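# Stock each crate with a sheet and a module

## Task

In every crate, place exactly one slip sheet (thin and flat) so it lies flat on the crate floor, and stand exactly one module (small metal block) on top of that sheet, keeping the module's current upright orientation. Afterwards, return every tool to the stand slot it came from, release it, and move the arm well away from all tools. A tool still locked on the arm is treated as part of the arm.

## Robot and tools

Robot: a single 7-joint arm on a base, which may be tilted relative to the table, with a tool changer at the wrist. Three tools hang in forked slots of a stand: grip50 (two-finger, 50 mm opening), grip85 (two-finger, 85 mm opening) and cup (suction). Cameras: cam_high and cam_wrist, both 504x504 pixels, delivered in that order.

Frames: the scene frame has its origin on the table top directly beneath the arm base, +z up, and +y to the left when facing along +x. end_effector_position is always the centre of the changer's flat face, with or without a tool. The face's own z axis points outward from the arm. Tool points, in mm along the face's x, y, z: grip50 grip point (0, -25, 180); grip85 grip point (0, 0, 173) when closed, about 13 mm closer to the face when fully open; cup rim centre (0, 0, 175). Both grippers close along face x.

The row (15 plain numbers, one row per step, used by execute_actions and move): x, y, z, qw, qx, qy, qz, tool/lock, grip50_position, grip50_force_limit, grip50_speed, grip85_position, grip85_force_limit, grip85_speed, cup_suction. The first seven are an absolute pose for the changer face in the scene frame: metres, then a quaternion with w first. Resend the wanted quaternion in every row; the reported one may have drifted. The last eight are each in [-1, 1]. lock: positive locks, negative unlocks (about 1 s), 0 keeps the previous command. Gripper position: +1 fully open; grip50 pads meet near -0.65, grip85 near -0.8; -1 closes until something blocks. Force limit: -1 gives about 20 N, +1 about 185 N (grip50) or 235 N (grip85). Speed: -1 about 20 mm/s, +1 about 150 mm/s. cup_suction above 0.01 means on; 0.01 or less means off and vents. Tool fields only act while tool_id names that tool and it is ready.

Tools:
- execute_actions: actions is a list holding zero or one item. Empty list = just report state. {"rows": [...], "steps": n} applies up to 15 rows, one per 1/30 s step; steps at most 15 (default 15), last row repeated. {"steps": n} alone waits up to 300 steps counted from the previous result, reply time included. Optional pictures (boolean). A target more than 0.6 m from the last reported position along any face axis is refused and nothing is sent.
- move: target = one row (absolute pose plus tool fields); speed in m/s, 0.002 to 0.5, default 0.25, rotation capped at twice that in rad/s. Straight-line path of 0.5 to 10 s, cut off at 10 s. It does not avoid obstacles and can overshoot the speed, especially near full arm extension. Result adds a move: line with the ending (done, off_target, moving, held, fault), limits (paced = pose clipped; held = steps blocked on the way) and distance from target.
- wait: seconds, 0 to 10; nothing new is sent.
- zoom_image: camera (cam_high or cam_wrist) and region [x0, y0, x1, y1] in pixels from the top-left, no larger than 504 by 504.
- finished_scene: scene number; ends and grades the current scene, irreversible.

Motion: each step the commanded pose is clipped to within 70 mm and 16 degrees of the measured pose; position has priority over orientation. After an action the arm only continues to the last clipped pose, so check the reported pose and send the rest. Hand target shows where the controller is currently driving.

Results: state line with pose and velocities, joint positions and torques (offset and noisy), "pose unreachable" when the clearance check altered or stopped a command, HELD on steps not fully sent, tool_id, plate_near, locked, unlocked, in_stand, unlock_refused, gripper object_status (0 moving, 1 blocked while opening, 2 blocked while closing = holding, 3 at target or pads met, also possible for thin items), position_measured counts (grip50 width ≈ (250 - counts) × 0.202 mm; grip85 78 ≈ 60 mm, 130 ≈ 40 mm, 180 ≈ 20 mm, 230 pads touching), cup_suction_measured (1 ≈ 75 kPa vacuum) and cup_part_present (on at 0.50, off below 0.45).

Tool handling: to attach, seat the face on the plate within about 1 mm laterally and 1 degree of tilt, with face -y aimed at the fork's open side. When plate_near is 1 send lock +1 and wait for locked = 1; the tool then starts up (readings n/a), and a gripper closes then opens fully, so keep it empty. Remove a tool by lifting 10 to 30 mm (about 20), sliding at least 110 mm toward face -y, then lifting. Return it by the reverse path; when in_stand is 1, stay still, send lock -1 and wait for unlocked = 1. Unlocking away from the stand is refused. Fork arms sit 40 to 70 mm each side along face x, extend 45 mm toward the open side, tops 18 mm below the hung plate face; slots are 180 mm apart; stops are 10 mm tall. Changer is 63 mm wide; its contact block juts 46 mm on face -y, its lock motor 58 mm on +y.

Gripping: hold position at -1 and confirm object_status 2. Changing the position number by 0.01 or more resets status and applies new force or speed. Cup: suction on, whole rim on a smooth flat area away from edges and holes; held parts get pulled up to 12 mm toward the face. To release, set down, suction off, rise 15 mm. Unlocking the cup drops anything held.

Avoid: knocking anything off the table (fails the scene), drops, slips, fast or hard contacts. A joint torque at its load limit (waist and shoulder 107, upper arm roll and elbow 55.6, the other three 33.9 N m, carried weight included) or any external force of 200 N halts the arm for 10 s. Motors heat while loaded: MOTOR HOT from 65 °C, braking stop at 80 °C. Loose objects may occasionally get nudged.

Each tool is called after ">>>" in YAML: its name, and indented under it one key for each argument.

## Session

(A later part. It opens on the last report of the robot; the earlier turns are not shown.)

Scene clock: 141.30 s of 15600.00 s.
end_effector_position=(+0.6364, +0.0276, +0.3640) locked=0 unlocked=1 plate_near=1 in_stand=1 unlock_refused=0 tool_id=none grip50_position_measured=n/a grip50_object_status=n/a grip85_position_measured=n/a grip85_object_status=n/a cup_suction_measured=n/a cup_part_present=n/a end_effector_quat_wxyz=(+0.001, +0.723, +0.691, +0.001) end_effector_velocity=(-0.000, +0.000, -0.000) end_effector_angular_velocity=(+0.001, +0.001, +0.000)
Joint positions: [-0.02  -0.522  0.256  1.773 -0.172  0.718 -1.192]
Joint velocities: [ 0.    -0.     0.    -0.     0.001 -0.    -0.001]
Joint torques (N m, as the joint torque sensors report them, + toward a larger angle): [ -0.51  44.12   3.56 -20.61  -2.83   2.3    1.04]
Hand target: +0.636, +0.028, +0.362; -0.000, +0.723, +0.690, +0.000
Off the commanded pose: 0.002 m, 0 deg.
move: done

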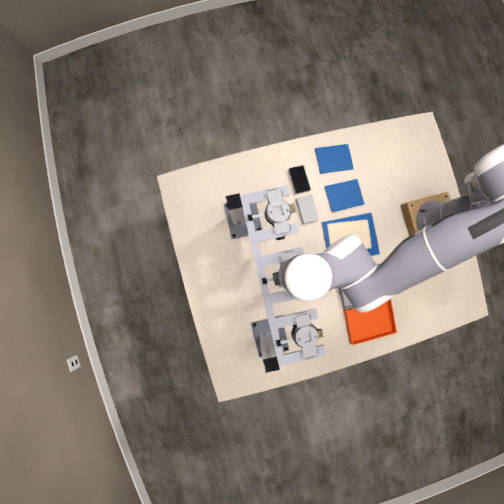

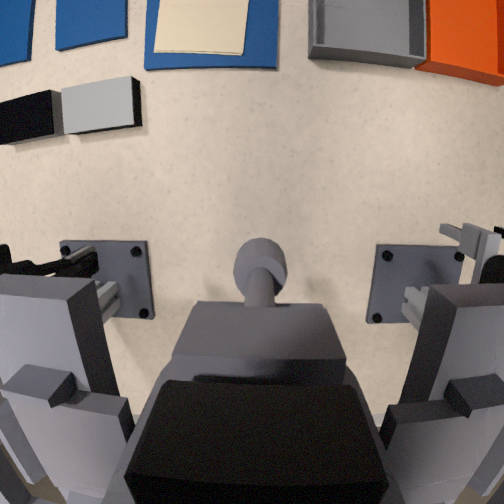

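>>> execute_actions:
  actions:
    - {"rows":[[0.636,0.0275,0.3635,0,0.7234,0.6905,0,1,1,0,0,1,0,0,0]]}
  pictures: false

>>> execute_actions:
  actions:
    - {"steps": 22}
  pictures: false

>>> move:
  target: [0.636,0.0275,0.384,0,0.7234,0.6905,0,0,1,0,0,1,0,0,0]
  speed: 0.05

>>> move:
  target: [0.51,0.033,0.384,0,0.7234,0.6905,0,0,1,0,0,1,0,0,0]
  speed: 0.12

>>> move:
  target: [0.355,-0.028,0.23,0,0.7373,0.6756,0,0,1,0,0,1,0,0,0]
  speed: 0.2

Scene clock: 147.23 s of 15600.00 s.
end_effector_position=(+0.6363, +0.0276, +0.3642) locked=0 unlocked=0 plate_near=1 in_stand=1 unlock_refused=0 tool_id=none grip50_position_measured=n/a grip50_object_status=n/a grip85_position_measured=n/a grip85_object_status=n/a cup_suction_measured=n/a cup_part_present=n/a end_effector_quat_wxyz=(+0.001, +0.723, +0.691, +0.001) end_effector_velocity=(-0.000, +0.000, -0.000) end_effector_angular_velocity=(-0.000, +0.000, +0.001)
Joint positions: [-0.02  -0.522  0.256  1.772 -0.171  0.715 -1.192]
Joint velocities: [ 0.  0.  0.  0. -0.  0. -0.]
Joint torques (N m, as the joint torque sensors report them, + toward a larger angle): [ -0.94  48.98   5.24 -24.42  -2.36   2.29   0.29]
Hand target: +0.636, +0.027, +0.363; +0.000, +0.723, +0.690, -0.000
Off the commanded pose: 0.001 m, 0 deg.
Steps of this call (steps 1 to 163: nothing new was sent; steps 164 to 178: all 15 steps of this action). Readings (end_effector_position | what the end effector reports):
164: (+0.6365, +0.0276, +0.3641) | locked=0 unlocked=0 plate_near=1 in_stand=1 unlock_refused=0 tool_id=none grip50_position_measured=n/a grip50_object_status=n/a grip85_position_measured=n/a grip85_object_status=n/a cup_suction_measured=n/a cup_part_present=n/a
165: (+0.6364, +0.0276, +0.3642) | locked=0 unlocked=0 plate_near=1 in_stand=1 unlock_refused=0 tool_id=none grip50_position_measured=n/a grip50_object_status=n/a grip85_position_measured=n/a grip85_object_status=n/a cup_suction_measured=n/a cup_part_present=n/a
167: (+0.6363, +0.0276, +0.3642) | locked=0 unlocked=0 plate_near=1 in_stand=1 unlock_refused=0 tool_id=none grip50_position_measured=n/a grip50_object_status=n/a grip85_position_measured=n/a grip85_object_status=n/a cup_suction_measured=n/a cup_part_present=n/a
171: (+0.6363, +0.0276, +0.3642) | locked=0 unlocked=0 plate_near=1 in_stand=1 unlock_refused=0 tool_id=none grip50_position_measured=n/a grip50_object_status=n/a grip85_position_measured=n/a grip85_object_status=n/a cup_suction_measured=n/a cup_part_present=n/a
178: the state above

Scene clock: 147.97 s of 15600.00 s.
end_effector_position=(+0.6364, +0.0276, +0.3643) locked=1 unlocked=0 plate_near=1 in_stand=1 unlock_refused=0 tool_id=cup grip50_position_measured=n/a grip50_object_status=n/a grip85_position_measured=n/a grip85_object_status=n/a cup_suction_measured=n/a cup_part_present=n/a end_effector_quat_wxyz=(+0.001, +0.723, +0.691, +0.001) end_effector_velocity=(-0.000, +0.000, -0.000) end_effector_angular_velocity=(-0.000, +0.000, +0.001)
Joint positions: [-0.02  -0.522  0.256  1.772 -0.171  0.715 -1.192]
Joint velocities: [ 0. -0. -0.  0. -0.  0. -0.]
Joint torques (N m, as the joint torque sensors report them, + toward a larger angle): [ -1.56  54.23   5.32 -27.76  -3.26   3.29   0.48]
Hand target: +0.636, +0.027, +0.363; +0.000, +0.723, +0.690, -0.000
Off the commanded pose: 0.001 m, 0 deg.
Steps of this call (steps 1 to 22: nothing new was sent). Readings (end_effector_position | what the end effector reports):
1: (+0.6363, +0.0276, +0.3642) | locked=0 unlocked=0 plate_near=1 in_stand=1 unlock_refused=0 tool_id=none grip50_position_measured=n/a grip50_object_status=n/a grip85_position_measured=n/a grip85_object_status=n/a cup_suction_measured=n/a cup_part_present=n/a
2: (+0.6363, +0.0276, +0.3642) | locked=0 unlocked=0 plate_near=1 in_stand=1 unlock_refused=0 tool_id=none grip50_position_measured=n/a grip50_object_status=n/a grip85_position_measured=n/a grip85_object_status=n/a cup_suction_measured=n/a cup_part_present=n/a
4: (+0.6363, +0.0276, +0.3642) | locked=0 unlocked=0 plate_near=1 in_stand=1 unlock_refused=0 tool_id=none grip50_position_measured=n/a grip50_object_status=n/a grip85_position_measured=n/a grip85_object_status=n/a cup_suction_measured=n/a cup_part_present=n/a
8: (+0.6363, +0.0276, +0.3641) | locked=0 unlocked=0 plate_near=1 in_stand=1 unlock_refused=0 tool_id=none grip50_position_measured=n/a grip50_object_status=n/a grip85_position_measured=n/a grip85_object_status=n/a cup_suction_measured=n/a cup_part_present=n/a
22: the state above

Scene clock: 148.67 s of 15600.00 s.
end_effector_position=(+0.6360, +0.0275, +0.3842) locked=1 unlocked=0 plate_near=1 in_stand=0 unlock_refused=0 tool_id=cup grip50_position_measured=n/a grip50_object_status=n/a grip85_position_measured=n/a grip85_object_status=n/a cup_suction_measured=0.01 cup_part_present=0 end_effector_quat_wxyz=(+0.000, +0.724, +0.690, +0.000) end_effector_velocity=(+0.000, -0.000, -0.000) end_effector_angular_velocity=(-0.001, +0.000, +0.001)
Joint positions: [-0.025 -0.493  0.264  1.755 -0.161  0.668 -1.198]
Joint velocities: [ 0.    -0.     0.    -0.    -0.002 -0.     0.001]
Joint torques (N m, as the joint torque sensors report them, + toward a larger angle): [ -2.04  57.32   5.82 -29.71  -3.8    3.91  -0.78]
Hand target: +0.636, +0.027, +0.384; +0.000, +0.723, +0.690, -0.000
Off the commanded pose: 0.000 m, 0 deg.
move: done

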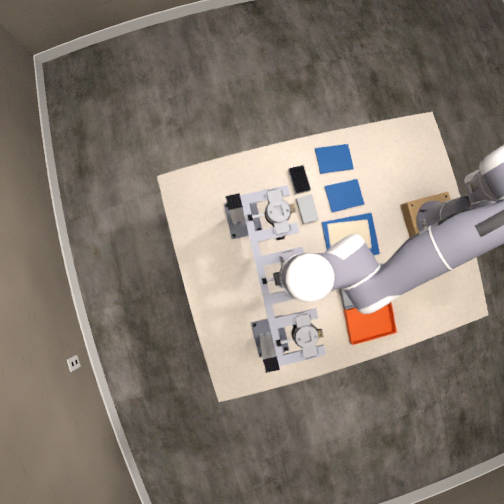

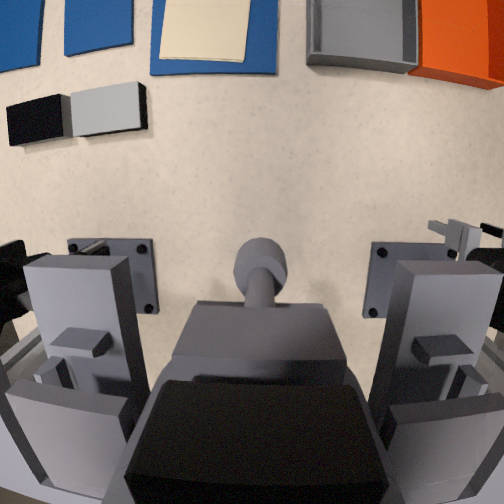

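Scene clock: 150.00 s of 15600.00 s.
end_effector_position=(+0.5099, +0.0329, +0.3835) locked=1 unlocked=0 plate_near=1 in_stand=0 unlock_refused=0 tool_id=cup grip50_position_measured=n/a grip50_object_status=n/a grip85_position_measured=n/a grip85_object_status=n/a cup_suction_measured=0.01 cup_part_present=0 end_effector_quat_wxyz=(-0.000, +0.723, +0.691, +0.000) end_effector_velocity=(-0.000, +0.000, -0.001) end_effector_angular_velocity=(+0.001, +0.001, -0.001)
Joint positions: [-0.049 -0.244  0.324  2.13  -0.114  0.799 -1.16 ]
Joint velocities: [ 0.    -0.001 -0.     0.     0.001  0.     0.   ]
Joint torques (N m, as the joint torque sensors report them, + toward a larger angle): [ -0.93  42.32   1.84 -29.2   -3.78   4.53   0.98]
Hand target: +0.510, +0.033, +0.384; -0.000, +0.723, +0.691, +0.000
Off the commanded pose: 0.001 m, 0 deg.
move: done

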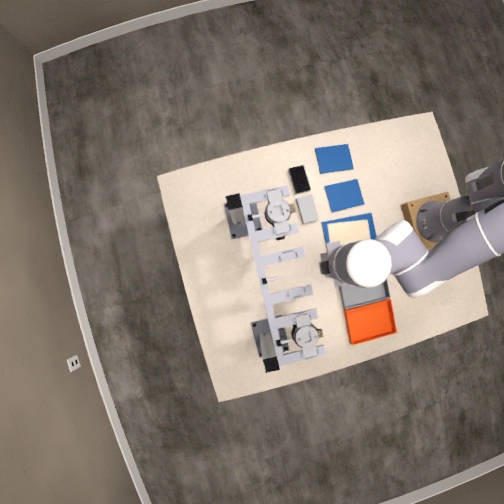

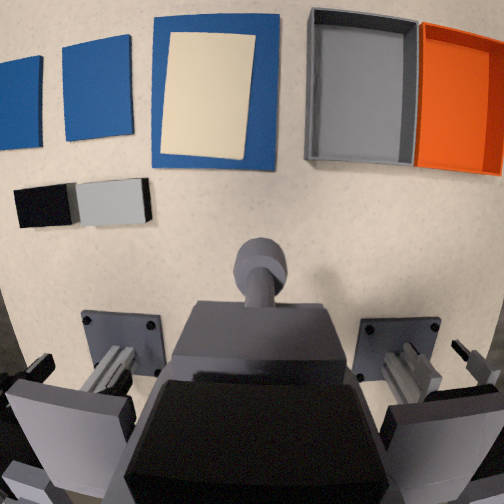

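Scene clock: 151.60 s of 15600.00 s.
end_effector_position=(+0.3561, -0.0280, +0.2290) locked=1 unlocked=0 plate_near=1 in_stand=0 unlock_refused=0 tool_id=cup grip50_position_measured=n/a grip50_object_status=n/a grip85_position_measured=n/a grip85_object_status=n/a cup_suction_measured=0.01 cup_part_present=0 end_effector_quat_wxyz=(-0.001, +0.737, +0.676, +0.000) end_effector_velocity=(-0.001, +0.000, -0.000) end_effector_angular_velocity=(-0.009, -0.014, -0.000)
Joint positions: [ 0.131 -0.424  0.013  2.686 -0.234  1.55  -1.089]
Joint velocities: [ 0.112 -0.008 -0.049 -0.     0.152  0.021 -0.085]
Joint torques (N m, as the joint torque sensors report them, + toward a larger angle): [-2.96 33.57  0.15 -7.72 -1.49  4.48  0.04]
Hand target: +0.356, -0.028, +0.229; -0.001, +0.737, +0.676, +0.000
Off the commanded pose: 0.001 m, 0 deg.
joint sent to its limit — the command would take joint 4 (elbow) past its upper limit, so that joint was sent only as far as its limit.
move: done

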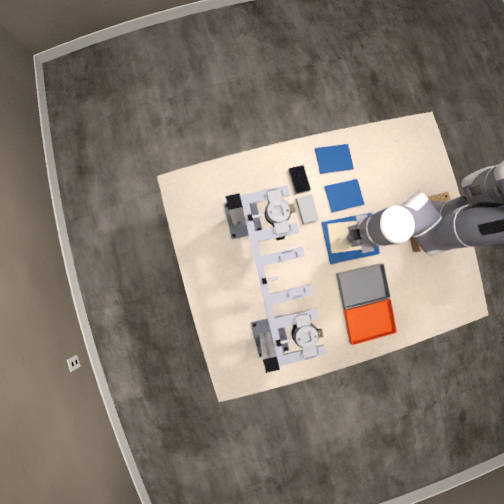

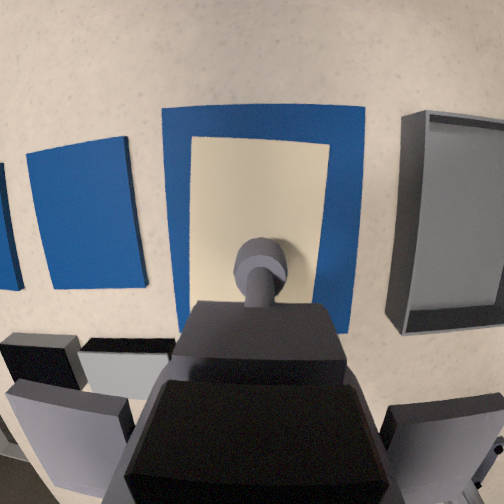

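>>> move:
  target: [0.372,-0.035,0.19,0,0.749,0.6626,0,0,1,0,0,1,0,0,1]
  speed: 0.05

>>> move:
  target: [0.372,-0.035,0.182,0,0.749,0.6626,0,0,1,0,0,1,0,0,1]
  speed: 0.01

Scene clock: 157.03 s of 15600.00 s.
end_effector_position=(+0.3721, -0.0349, +0.1899) locked=1 unlocked=0 plate_near=1 in_stand=0 unlock_refused=0 tool_id=cup grip50_position_measured=n/a grip50_object_status=n/a grip85_position_measured=n/a grip85_object_status=n/a cup_suction_measured=0.91 cup_part_present=1 end_effector_quat_wxyz=(-0.000, +0.749, +0.663, -0.000) end_effector_velocity=(+0.000, -0.000, +0.000) end_effector_angular_velocity=(-0.000, -0.001, -0.000)
Joint positions: [ 0.159 -0.598 -0.038  2.624 -0.221  1.665 -1.084]
Joint velocities: [ 0.     0.001  0.     0.     0.001 -0.    -0.001]
Joint torques (N m, as the joint torque sensors report them, + toward a larger angle): [-0.4  37.51 -0.16 -5.24  0.62  4.65  0.95]
Hand target: +0.372, -0.035, +0.190; -0.000, +0.749, +0.663, +0.000
Off the commanded pose: 0.000 m, 0 deg.
move: done

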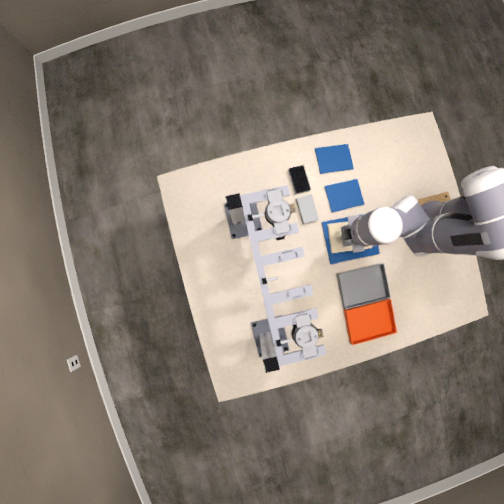

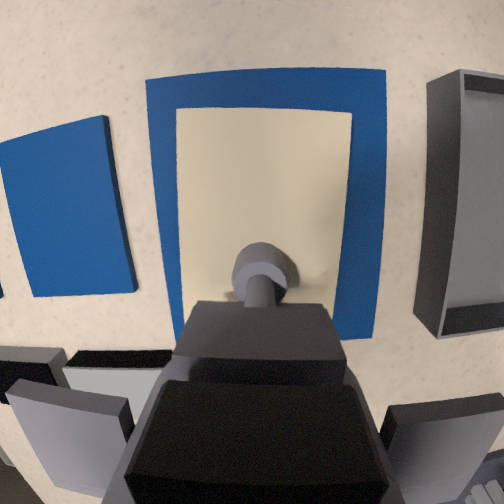

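Scene clock: 158.03 s of 15600.00 s.
end_effector_position=(+0.3719, -0.0350, +0.1819) locked=1 unlocked=0 plate_near=1 in_stand=0 unlock_refused=0 tool_id=cup grip50_position_measured=n/a grip50_object_status=n/a grip85_position_measured=n/a grip85_object_status=n/a cup_suction_measured=1.00 cup_part_present=1 end_effector_quat_wxyz=(-0.000, +0.749, +0.663, -0.000) end_effector_velocity=(+0.000, -0.000, +0.000) end_effector_angular_velocity=(+0.000, -0.001, -0.001)
Joint positions: [ 0.168 -0.631 -0.047  2.619 -0.218  1.693 -1.084]
Joint velocities: [-0.     0.     0.    -0.     0.     0.001  0.   ]
Joint torques (N m, as the joint torque sensors report them, + toward a larger angle): [ 0.18 37.73 -0.16 -5.24  0.53  4.4   0.23]
Hand target: +0.372, -0.035, +0.182; -0.000, +0.749, +0.663, +0.000
Off the commanded pose: 0.000 m, 0 deg.
move: done

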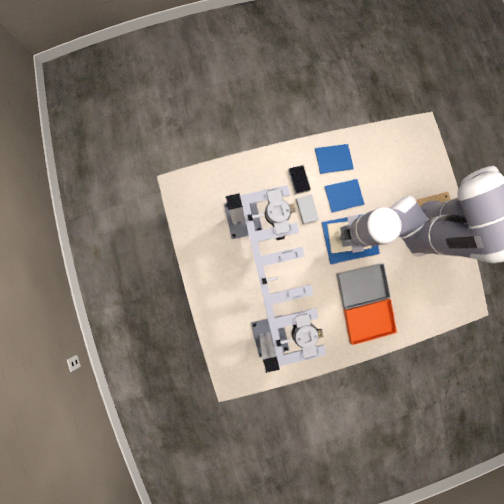

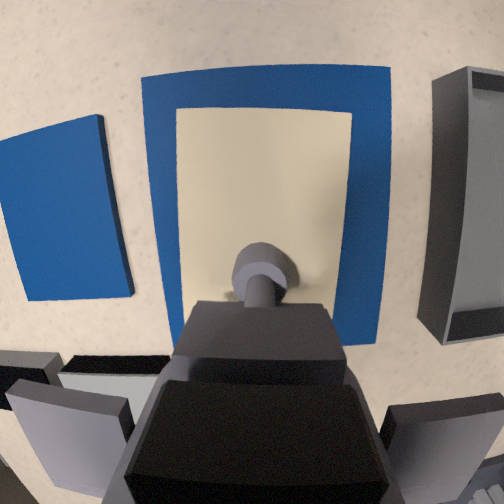

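>>> move:
  target: [0.372,-0.035,0.24,0,0.749,0.6626,0,0,1,0,0,1,0,0,1]
  speed: 0.1

>>> move:
  target: [0.372,0.165,0.24,0,0.7223,0.6915,0,0,1,0,0,1,0,0,1]
  speed: 0.15

Scene clock: 162.77 s of 15600.00 s.
end_effector_position=(+0.3718, -0.0352, +0.2402) locked=1 unlocked=0 plate_near=1 in_stand=0 unlock_refused=0 tool_id=cup grip50_position_measured=n/a grip50_object_status=n/a grip85_position_measured=n/a grip85_object_status=n/a cup_suction_measured=1.00 cup_part_present=1 end_effector_quat_wxyz=(+0.000, +0.749, +0.662, -0.000) end_effector_velocity=(-0.000, +0.000, -0.000) end_effector_angular_velocity=(-0.000, +0.001, +0.000)
Joint positions: [ 0.071 -0.389  0.057  2.636 -0.217  1.463 -1.092]
Joint velocities: [ 0.    -0.001  0.     0.    -0.     0.    -0.   ]
Joint torques (N m, as the joint torque sensors report them, + toward a larger angle): [ -1.89  34.4    2.14 -11.85  -0.66   4.13  -0.13]
Hand target: +0.372, -0.035, +0.240; +0.000, +0.749, +0.663, -0.000
Off the commanded pose: 0.000 m, 0 deg.
move: done

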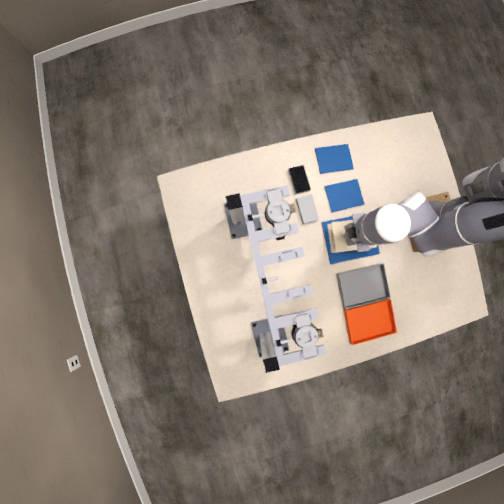

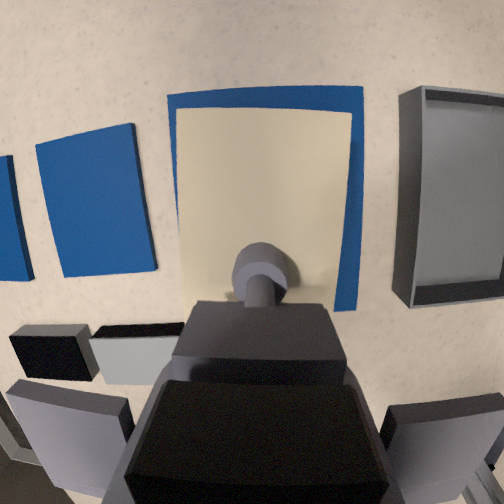

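Scene clock: 164.40 s of 15600.00 s.
end_effector_position=(+0.3713, +0.1659, +0.2402) locked=1 unlocked=0 plate_near=1 in_stand=0 unlock_refused=0 tool_id=cup grip50_position_measured=n/a grip50_object_status=n/a grip85_position_measured=n/a grip85_object_status=n/a cup_suction_measured=1.00 cup_part_present=1 end_effector_quat_wxyz=(-0.001, +0.722, +0.692, +0.001) end_effector_velocity=(+0.000, -0.000, +0.000) end_effector_angular_velocity=(-0.000, -0.000, -0.001)
Joint positions: [ 0.535 -0.423  0.087  2.541 -0.237  1.397 -0.662]
Joint velocities: [-0.001  0.    -0.    -0.    -0.001 -0.     0.   ]
Joint torques (N m, as the joint torque sensors report them, + toward a larger angle): [ -1.6   37.93   1.24 -12.41  -0.94   3.97   0.5 ]
Hand target: +0.371, +0.166, +0.240; -0.001, +0.722, +0.692, +0.001
Off the commanded pose: 0.001 m, 0 deg.
move: done

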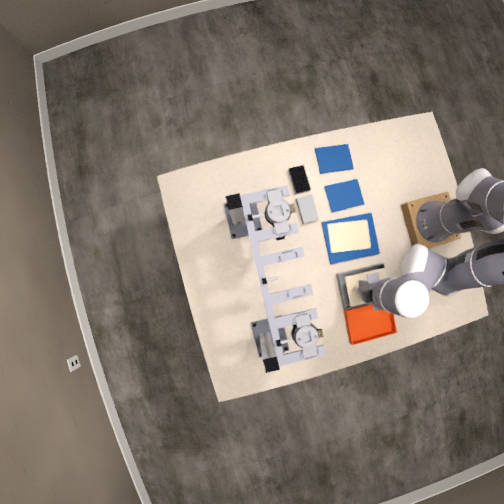

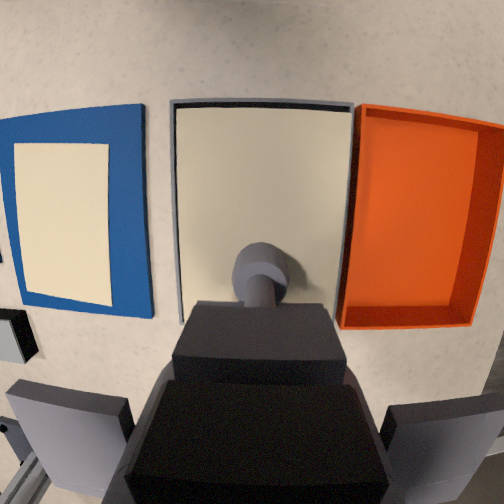

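Well aligned.

>>> move:
  target: [0.371,0.164,0.205,0,0.7223,0.6915,0,0,1,0,0,1,0,0,1]
  speed: 0.05

Scene clock: 166.73 s of 15600.00 s.
end_effector_position=(+0.3709, +0.1641, +0.2048) locked=1 unlocked=0 plate_near=1 in_stand=0 unlock_refused=0 tool_id=cup grip50_position_measured=n/a grip50_object_status=n/a grip85_position_measured=n/a grip85_object_status=n/a cup_suction_measured=1.00 cup_part_present=1 end_effector_quat_wxyz=(-0.000, +0.722, +0.692, -0.000) end_effector_velocity=(+0.000, -0.000, +0.000) end_effector_angular_velocity=(-0.000, -0.000, -0.001)
Joint positions: [ 0.596 -0.547  0.009  2.545 -0.263  1.529 -0.644]
Joint velocities: [ 0.     0.001  0.     0.     0.    -0.001  0.   ]
Joint torques (N m, as the joint torque sensors report them, + toward a larger angle): [  0.74  40.2    0.03 -10.31   0.03   4.4    1.  ]
Hand target: +0.371, +0.164, +0.205; -0.000, +0.722, +0.692, +0.000
Off the commanded pose: 0.000 m, 0 deg.
move: done

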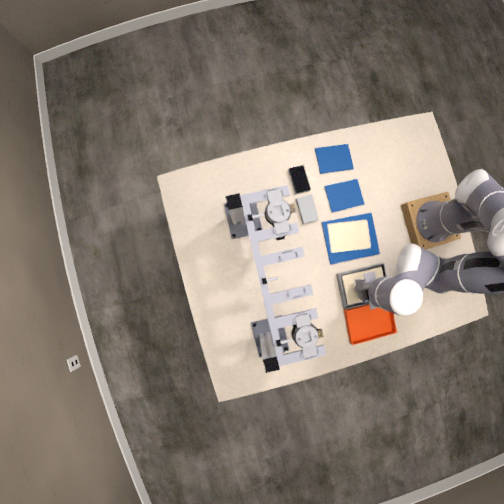

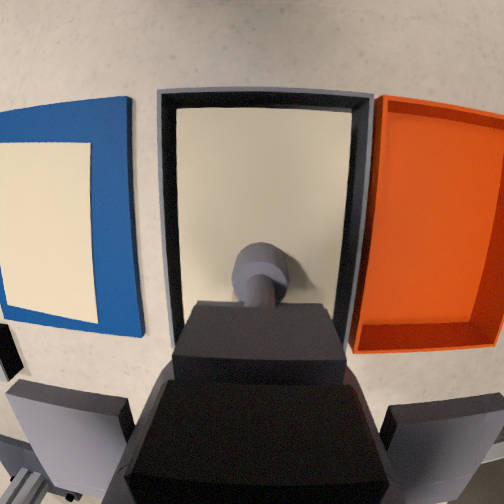

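>>> move:
  target: [0.371,0.165,0.173,0,0.7223,0.6915,0,0,1,0,0,1,0,0,1]
  speed: 0.03

>>> move:
  target: [0.371,0.165,0.174,0,0.7223,0.6915,0,0,1,0,0,1,0,0,0]
  speed: 0.002

>>> move:
  target: [0.371,0.165,0.24,0,0.7223,0.6915,0,0,1,0,0,1,0,0,0]
  speed: 0.08

>>> move:
  target: [0.372,-0.035,0.225,0,0.7373,0.6756,0,0,1,0,0,1,0,0,0]
  speed: 0.2

Scene clock: 171.67 s of 15600.00 s.
end_effector_position=(+0.3709, +0.1650, +0.1728) locked=1 unlocked=0 plate_near=1 in_stand=0 unlock_refused=0 tool_id=cup grip50_position_measured=n/a grip50_object_status=n/a grip85_position_measured=n/a grip85_object_status=n/a cup_suction_measured=1.00 cup_part_present=1 end_effector_quat_wxyz=(-0.000, +0.722, +0.692, -0.000) end_effector_velocity=(+0.000, -0.000, +0.000) end_effector_angular_velocity=(+0.001, -0.001, -0.001)
Joint positions: [ 0.641 -0.665 -0.036  2.528 -0.259  1.634 -0.639]
Joint velocities: [ 0.     0.001 -0.     0.     0.001  0.    -0.   ]
Joint torques (N m, as the joint torque sensors report them, + toward a larger angle): [ 0.28 41.91 -0.06 -7.22  0.39  4.62  0.93]
Hand target: +0.371, +0.165, +0.173; -0.000, +0.722, +0.692, +0.000
Off the commanded pose: 0.000 m, 0 deg.
move: done

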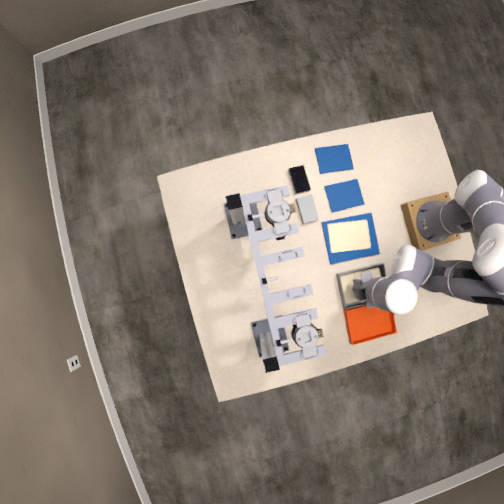

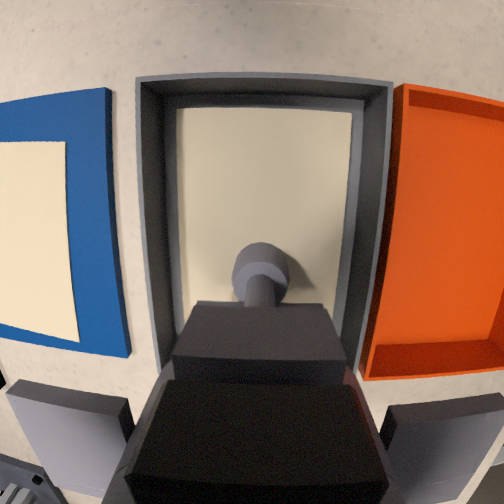

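Scene clock: 172.47 s of 15600.00 s.
end_effector_position=(+0.3713, +0.1652, +0.1743) locked=1 unlocked=0 plate_near=1 in_stand=0 unlock_refused=0 tool_id=cup grip50_position_measured=n/a grip50_object_status=n/a grip85_position_measured=n/a grip85_object_status=n/a cup_suction_measured=0.01 cup_part_present=0 end_effector_quat_wxyz=(+0.000, +0.722, +0.692, +0.001) end_effector_velocity=(+0.000, -0.000, +0.000) end_effector_angular_velocity=(+0.000, -0.000, -0.001)
Joint positions: [ 0.64  -0.661 -0.036  2.529 -0.259  1.631 -0.639]
Joint velocities: [-0.    -0.     0.    -0.     0.001  0.     0.   ]
Joint torques (N m, as the joint torque sensors report them, + toward a larger angle): [-1.93 37.96  1.3  -5.52  0.63  3.25  0.35]
Hand target: +0.371, +0.165, +0.174; +0.000, +0.722, +0.692, +0.000
Off the commanded pose: 0.000 m, 0 deg.
move: done

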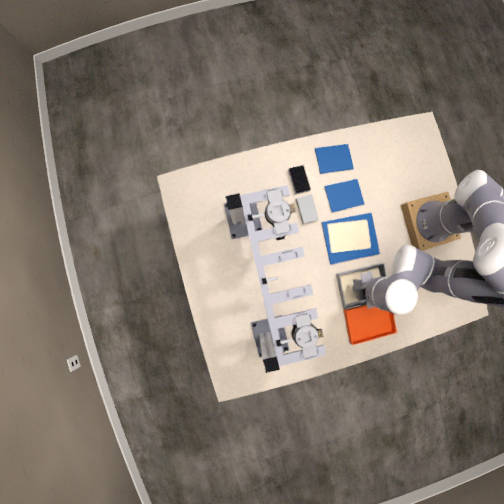

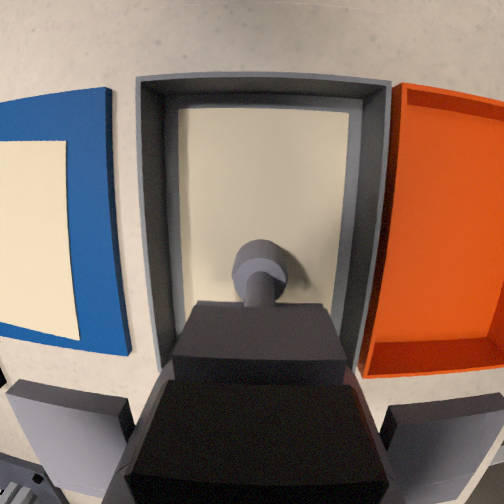

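Scene clock: 173.57 s of 15600.00 s.
end_effector_position=(+0.3709, +0.1648, +0.2402) locked=1 unlocked=0 plate_near=1 in_stand=0 unlock_refused=0 tool_id=cup grip50_position_measured=n/a grip50_object_status=n/a grip85_position_measured=n/a grip85_object_status=n/a cup_suction_measured=0.01 cup_part_present=0 end_effector_quat_wxyz=(+0.000, +0.723, +0.691, +0.000) end_effector_velocity=(-0.000, +0.000, -0.000) end_effector_angular_velocity=(-0.001, +0.001, +0.002)
Joint positions: [ 0.539 -0.421  0.082  2.544 -0.239  1.398 -0.66 ]
Joint velocities: [ 0.    -0.001  0.    -0.    -0.001 -0.    -0.001]
Joint torques (N m, as the joint torque sensors report them, + toward a larger angle): [ -1.69  37.03   2.91 -13.43  -0.98   4.19  -0.07]
Hand target: +0.371, +0.165, +0.240; +0.000, +0.722, +0.691, -0.000
Off the commanded pose: 0.000 m, 0 deg.
move: done

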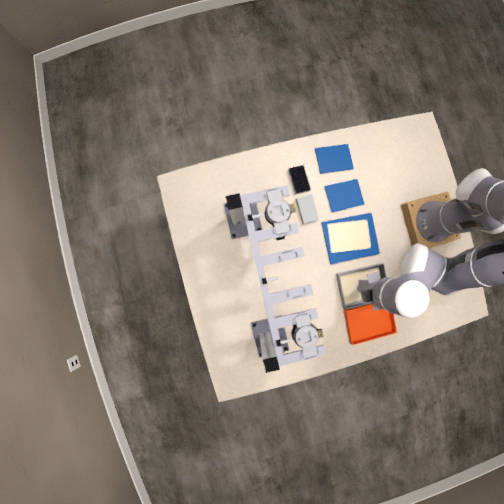

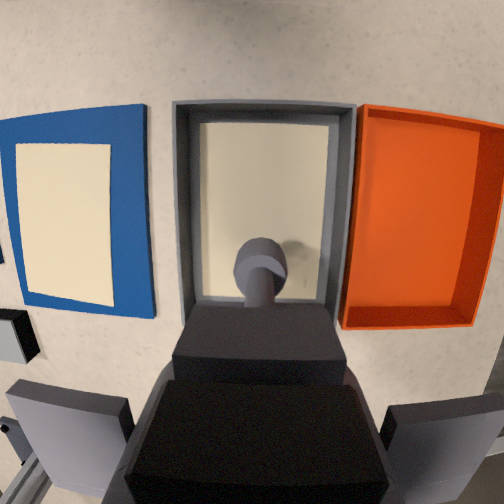

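Scene clock: 174.93 s of 15600.00 s.
end_effector_position=(+0.3727, -0.0358, +0.2247) locked=1 unlocked=0 plate_near=1 in_stand=0 unlock_refused=0 tool_id=cup grip50_position_measured=n/a grip50_object_status=n/a grip85_position_measured=n/a grip85_object_status=n/a cup_suction_measured=0.01 cup_part_present=0 end_effector_quat_wxyz=(+0.001, +0.737, +0.675, -0.001) end_effector_velocity=(-0.000, -0.000, -0.000) end_effector_angular_velocity=(-0.000, +0.001, -0.000)
Joint positions: [ 0.086 -0.452  0.017  2.641 -0.273  1.532 -1.091]
Joint velocities: [-0.     0.    -0.     0.    -0.    -0.001  0.001]
Joint torques (N m, as the joint torque sensors report them, + toward a larger angle): [-0.24 35.79  1.67 -9.84 -0.4   4.33 -0.33]
Hand target: +0.373, -0.036, +0.225; +0.001, +0.737, +0.676, -0.001
Off the commanded pose: 0.001 m, 0 deg.
move: done

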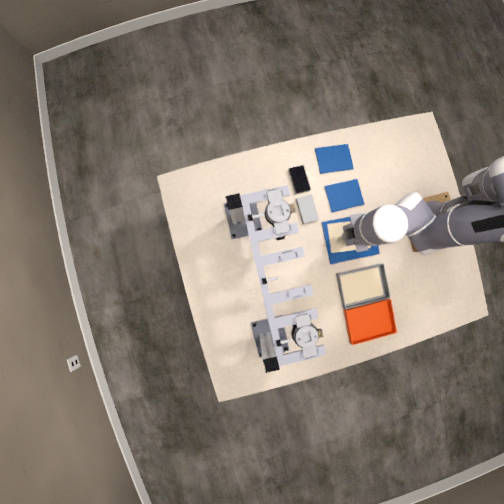

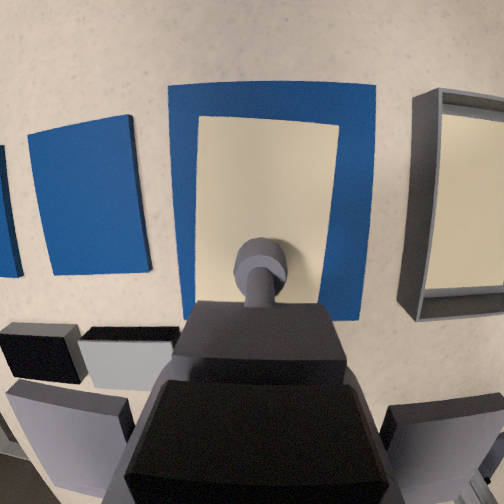

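>>> move:
  target: [0.374,-0.036,0.20,0,0.752,0.659,0,0,1,0,0,1,0,0,0]
  speed: 0.08

>>> move:
  target: [0.374,-0.036,0.183,0,0.752,0.659,0,0,1,0,0,1,0,0,1]
  speed: 0.03

>>> move:
  target: [0.374,-0.036,0.24,0,0.752,0.659,0,0,1,0,0,1,0,0,1]
  speed: 0.1

>>> move:
  target: [0.378,0.307,0.235,0,0.7223,0.6915,0,0,1,0,0,1,0,0,1]
  speed: 0.2

Scene clock: 181.07 s of 15600.00 s.
end_effector_position=(+0.3739, -0.0359, +0.1998) locked=1 unlocked=0 plate_near=1 in_stand=0 unlock_refused=0 tool_id=cup grip50_position_measured=n/a grip50_object_status=n/a grip85_position_measured=n/a grip85_object_status=n/a cup_suction_measured=0.01 cup_part_present=0 end_effector_quat_wxyz=(-0.000, +0.752, +0.659, -0.000) end_effector_velocity=(+0.000, +0.000, +0.000) end_effector_angular_velocity=(+0.000, -0.001, -0.000)
Joint positions: [ 0.133 -0.555 -0.028  2.629 -0.257  1.627 -1.057]
Joint velocities: [ 0.     0.001 -0.    -0.    -0.    -0.     0.001]
Joint torques (N m, as the joint torque sensors report them, + toward a larger angle): [-0.28 37.39 -0.04 -7.2   0.59  4.35  0.79]
Hand target: +0.374, -0.036, +0.200; -0.000, +0.752, +0.659, +0.000
Off the commanded pose: 0.000 m, 0 deg.
move: done

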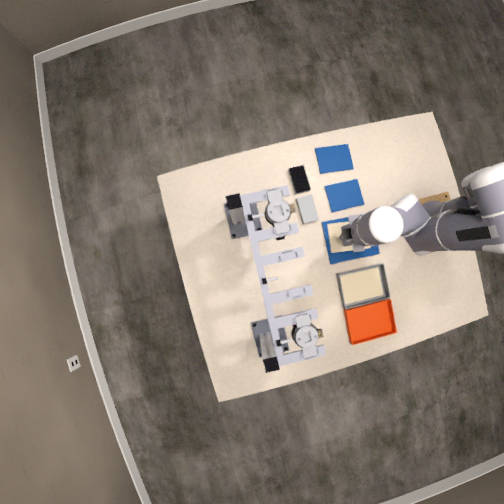

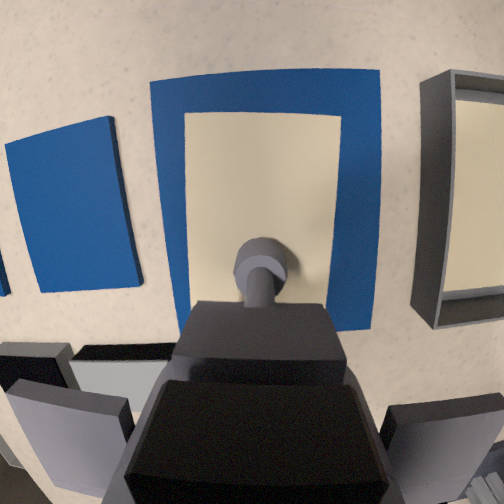

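Scene clock: 181.87 s of 15600.00 s.
end_effector_position=(+0.3739, -0.0360, +0.1829) locked=1 unlocked=0 plate_near=1 in_stand=0 unlock_refused=0 tool_id=cup grip50_position_measured=n/a grip50_object_status=n/a grip85_position_measured=n/a grip85_object_status=n/a cup_suction_measured=1.00 cup_part_present=1 end_effector_quat_wxyz=(-0.000, +0.752, +0.659, -0.000) end_effector_velocity=(+0.000, +0.000, +0.000) end_effector_angular_velocity=(+0.000, -0.001, -0.000)
Joint positions: [ 0.157 -0.626 -0.051  2.619 -0.251  1.689 -1.057]
Joint velocities: [-0.     0.001 -0.     0.    -0.     0.     0.   ]
Joint torques (N m, as the joint torque sensors report them, + toward a larger angle): [ 0.11 37.94 -0.53 -5.36  0.55  4.54  0.06]
Hand target: +0.374, -0.036, +0.183; -0.000, +0.752, +0.659, +0.000
Off the commanded pose: 0.000 m, 0 deg.
move: done

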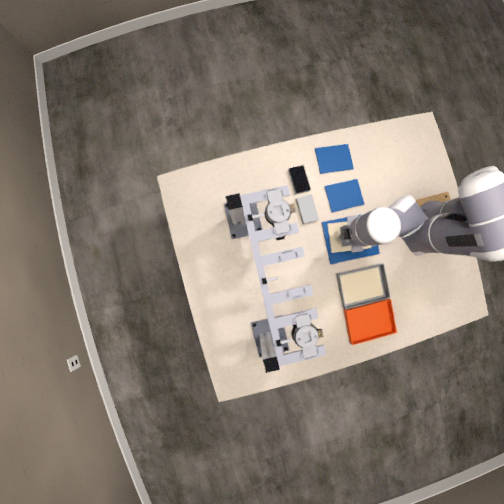

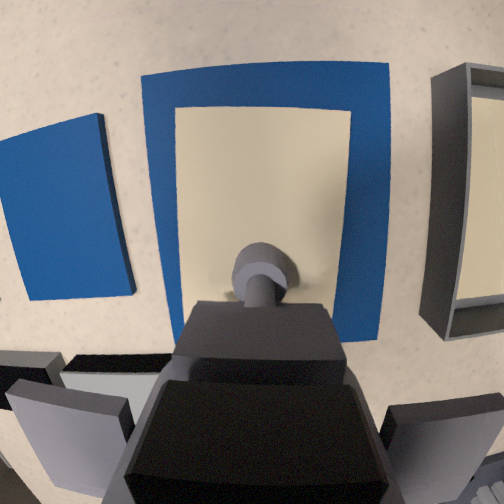

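Scene clock: 182.77 s of 15600.00 s.
end_effector_position=(+0.3738, -0.0362, +0.2402) locked=1 unlocked=0 plate_near=1 in_stand=0 unlock_refused=0 tool_id=cup grip50_position_measured=n/a grip50_object_status=n/a grip85_position_measured=n/a grip85_object_status=n/a cup_suction_measured=1.00 cup_part_present=1 end_effector_quat_wxyz=(+0.000, +0.752, +0.659, -0.000) end_effector_velocity=(-0.000, +0.000, -0.000) end_effector_angular_velocity=(-0.000, +0.001, +0.001)
Joint positions: [ 0.047 -0.392  0.067  2.632 -0.246  1.461 -1.068]
Joint velocities: [-0.    -0.001  0.     0.    -0.001  0.     0.   ]
Joint torques (N m, as the joint torque sensors report them, + toward a larger angle): [ -1.9   34.03   2.04 -12.    -0.91   4.15  -0.29]
Hand target: +0.374, -0.036, +0.240; +0.000, +0.752, +0.659, -0.000
Off the commanded pose: 0.000 m, 0 deg.
move: done

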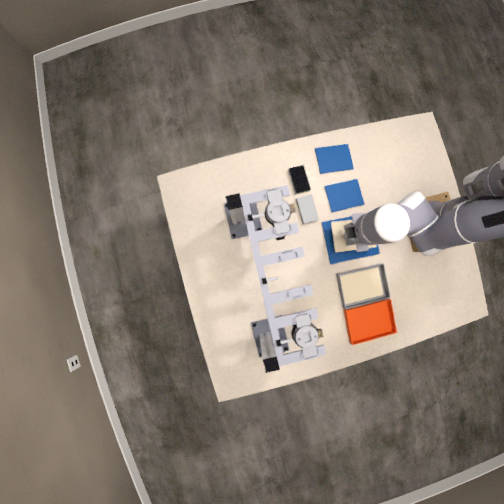

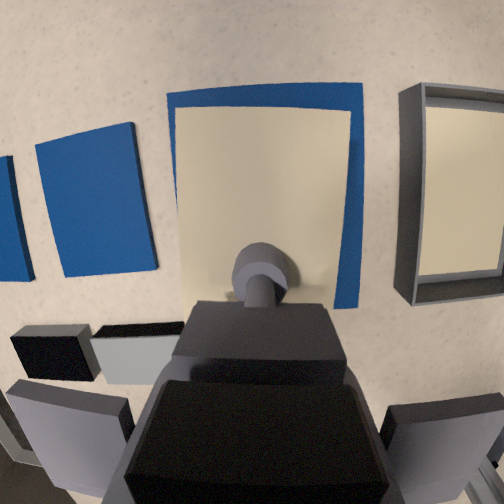

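Scene clock: 184.80 s of 15600.00 s.
end_effector_position=(+0.3768, +0.3081, +0.2355) locked=1 unlocked=0 plate_near=1 in_stand=0 unlock_refused=0 tool_id=cup grip50_position_measured=n/a grip50_object_status=n/a grip85_position_measured=n/a grip85_object_status=n/a cup_suction_measured=1.00 cup_part_present=1 end_effector_quat_wxyz=(-0.001, +0.722, +0.692, +0.001) end_effector_velocity=(+0.000, -0.000, +0.000) end_effector_angular_velocity=(+0.000, -0.001, +0.000)
Joint positions: [ 0.711 -0.533  0.146  2.305 -0.268  1.262 -0.418]
Joint velocities: [-0.001  0.    -0.    -0.    -0.     0.    -0.   ]
Joint torques (N m, as the joint torque sensors report them, + toward a larger angle): [ -2.    47.3    3.11 -15.74  -1.58   4.18   0.47]
Hand target: +0.377, +0.308, +0.236; -0.001, +0.722, +0.691, +0.001
Off the commanded pose: 0.002 m, 0 deg.
move: done

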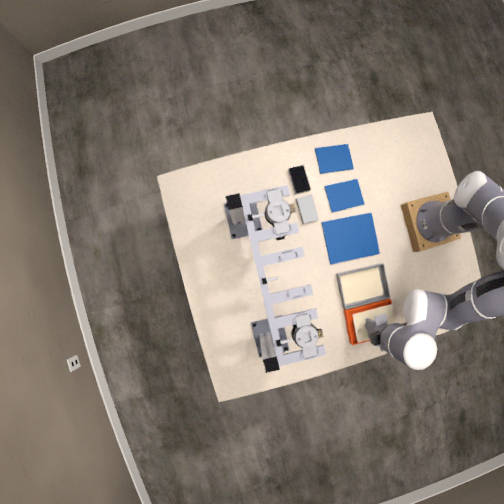

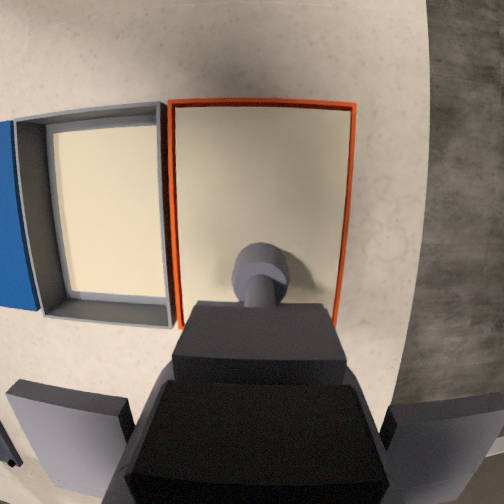

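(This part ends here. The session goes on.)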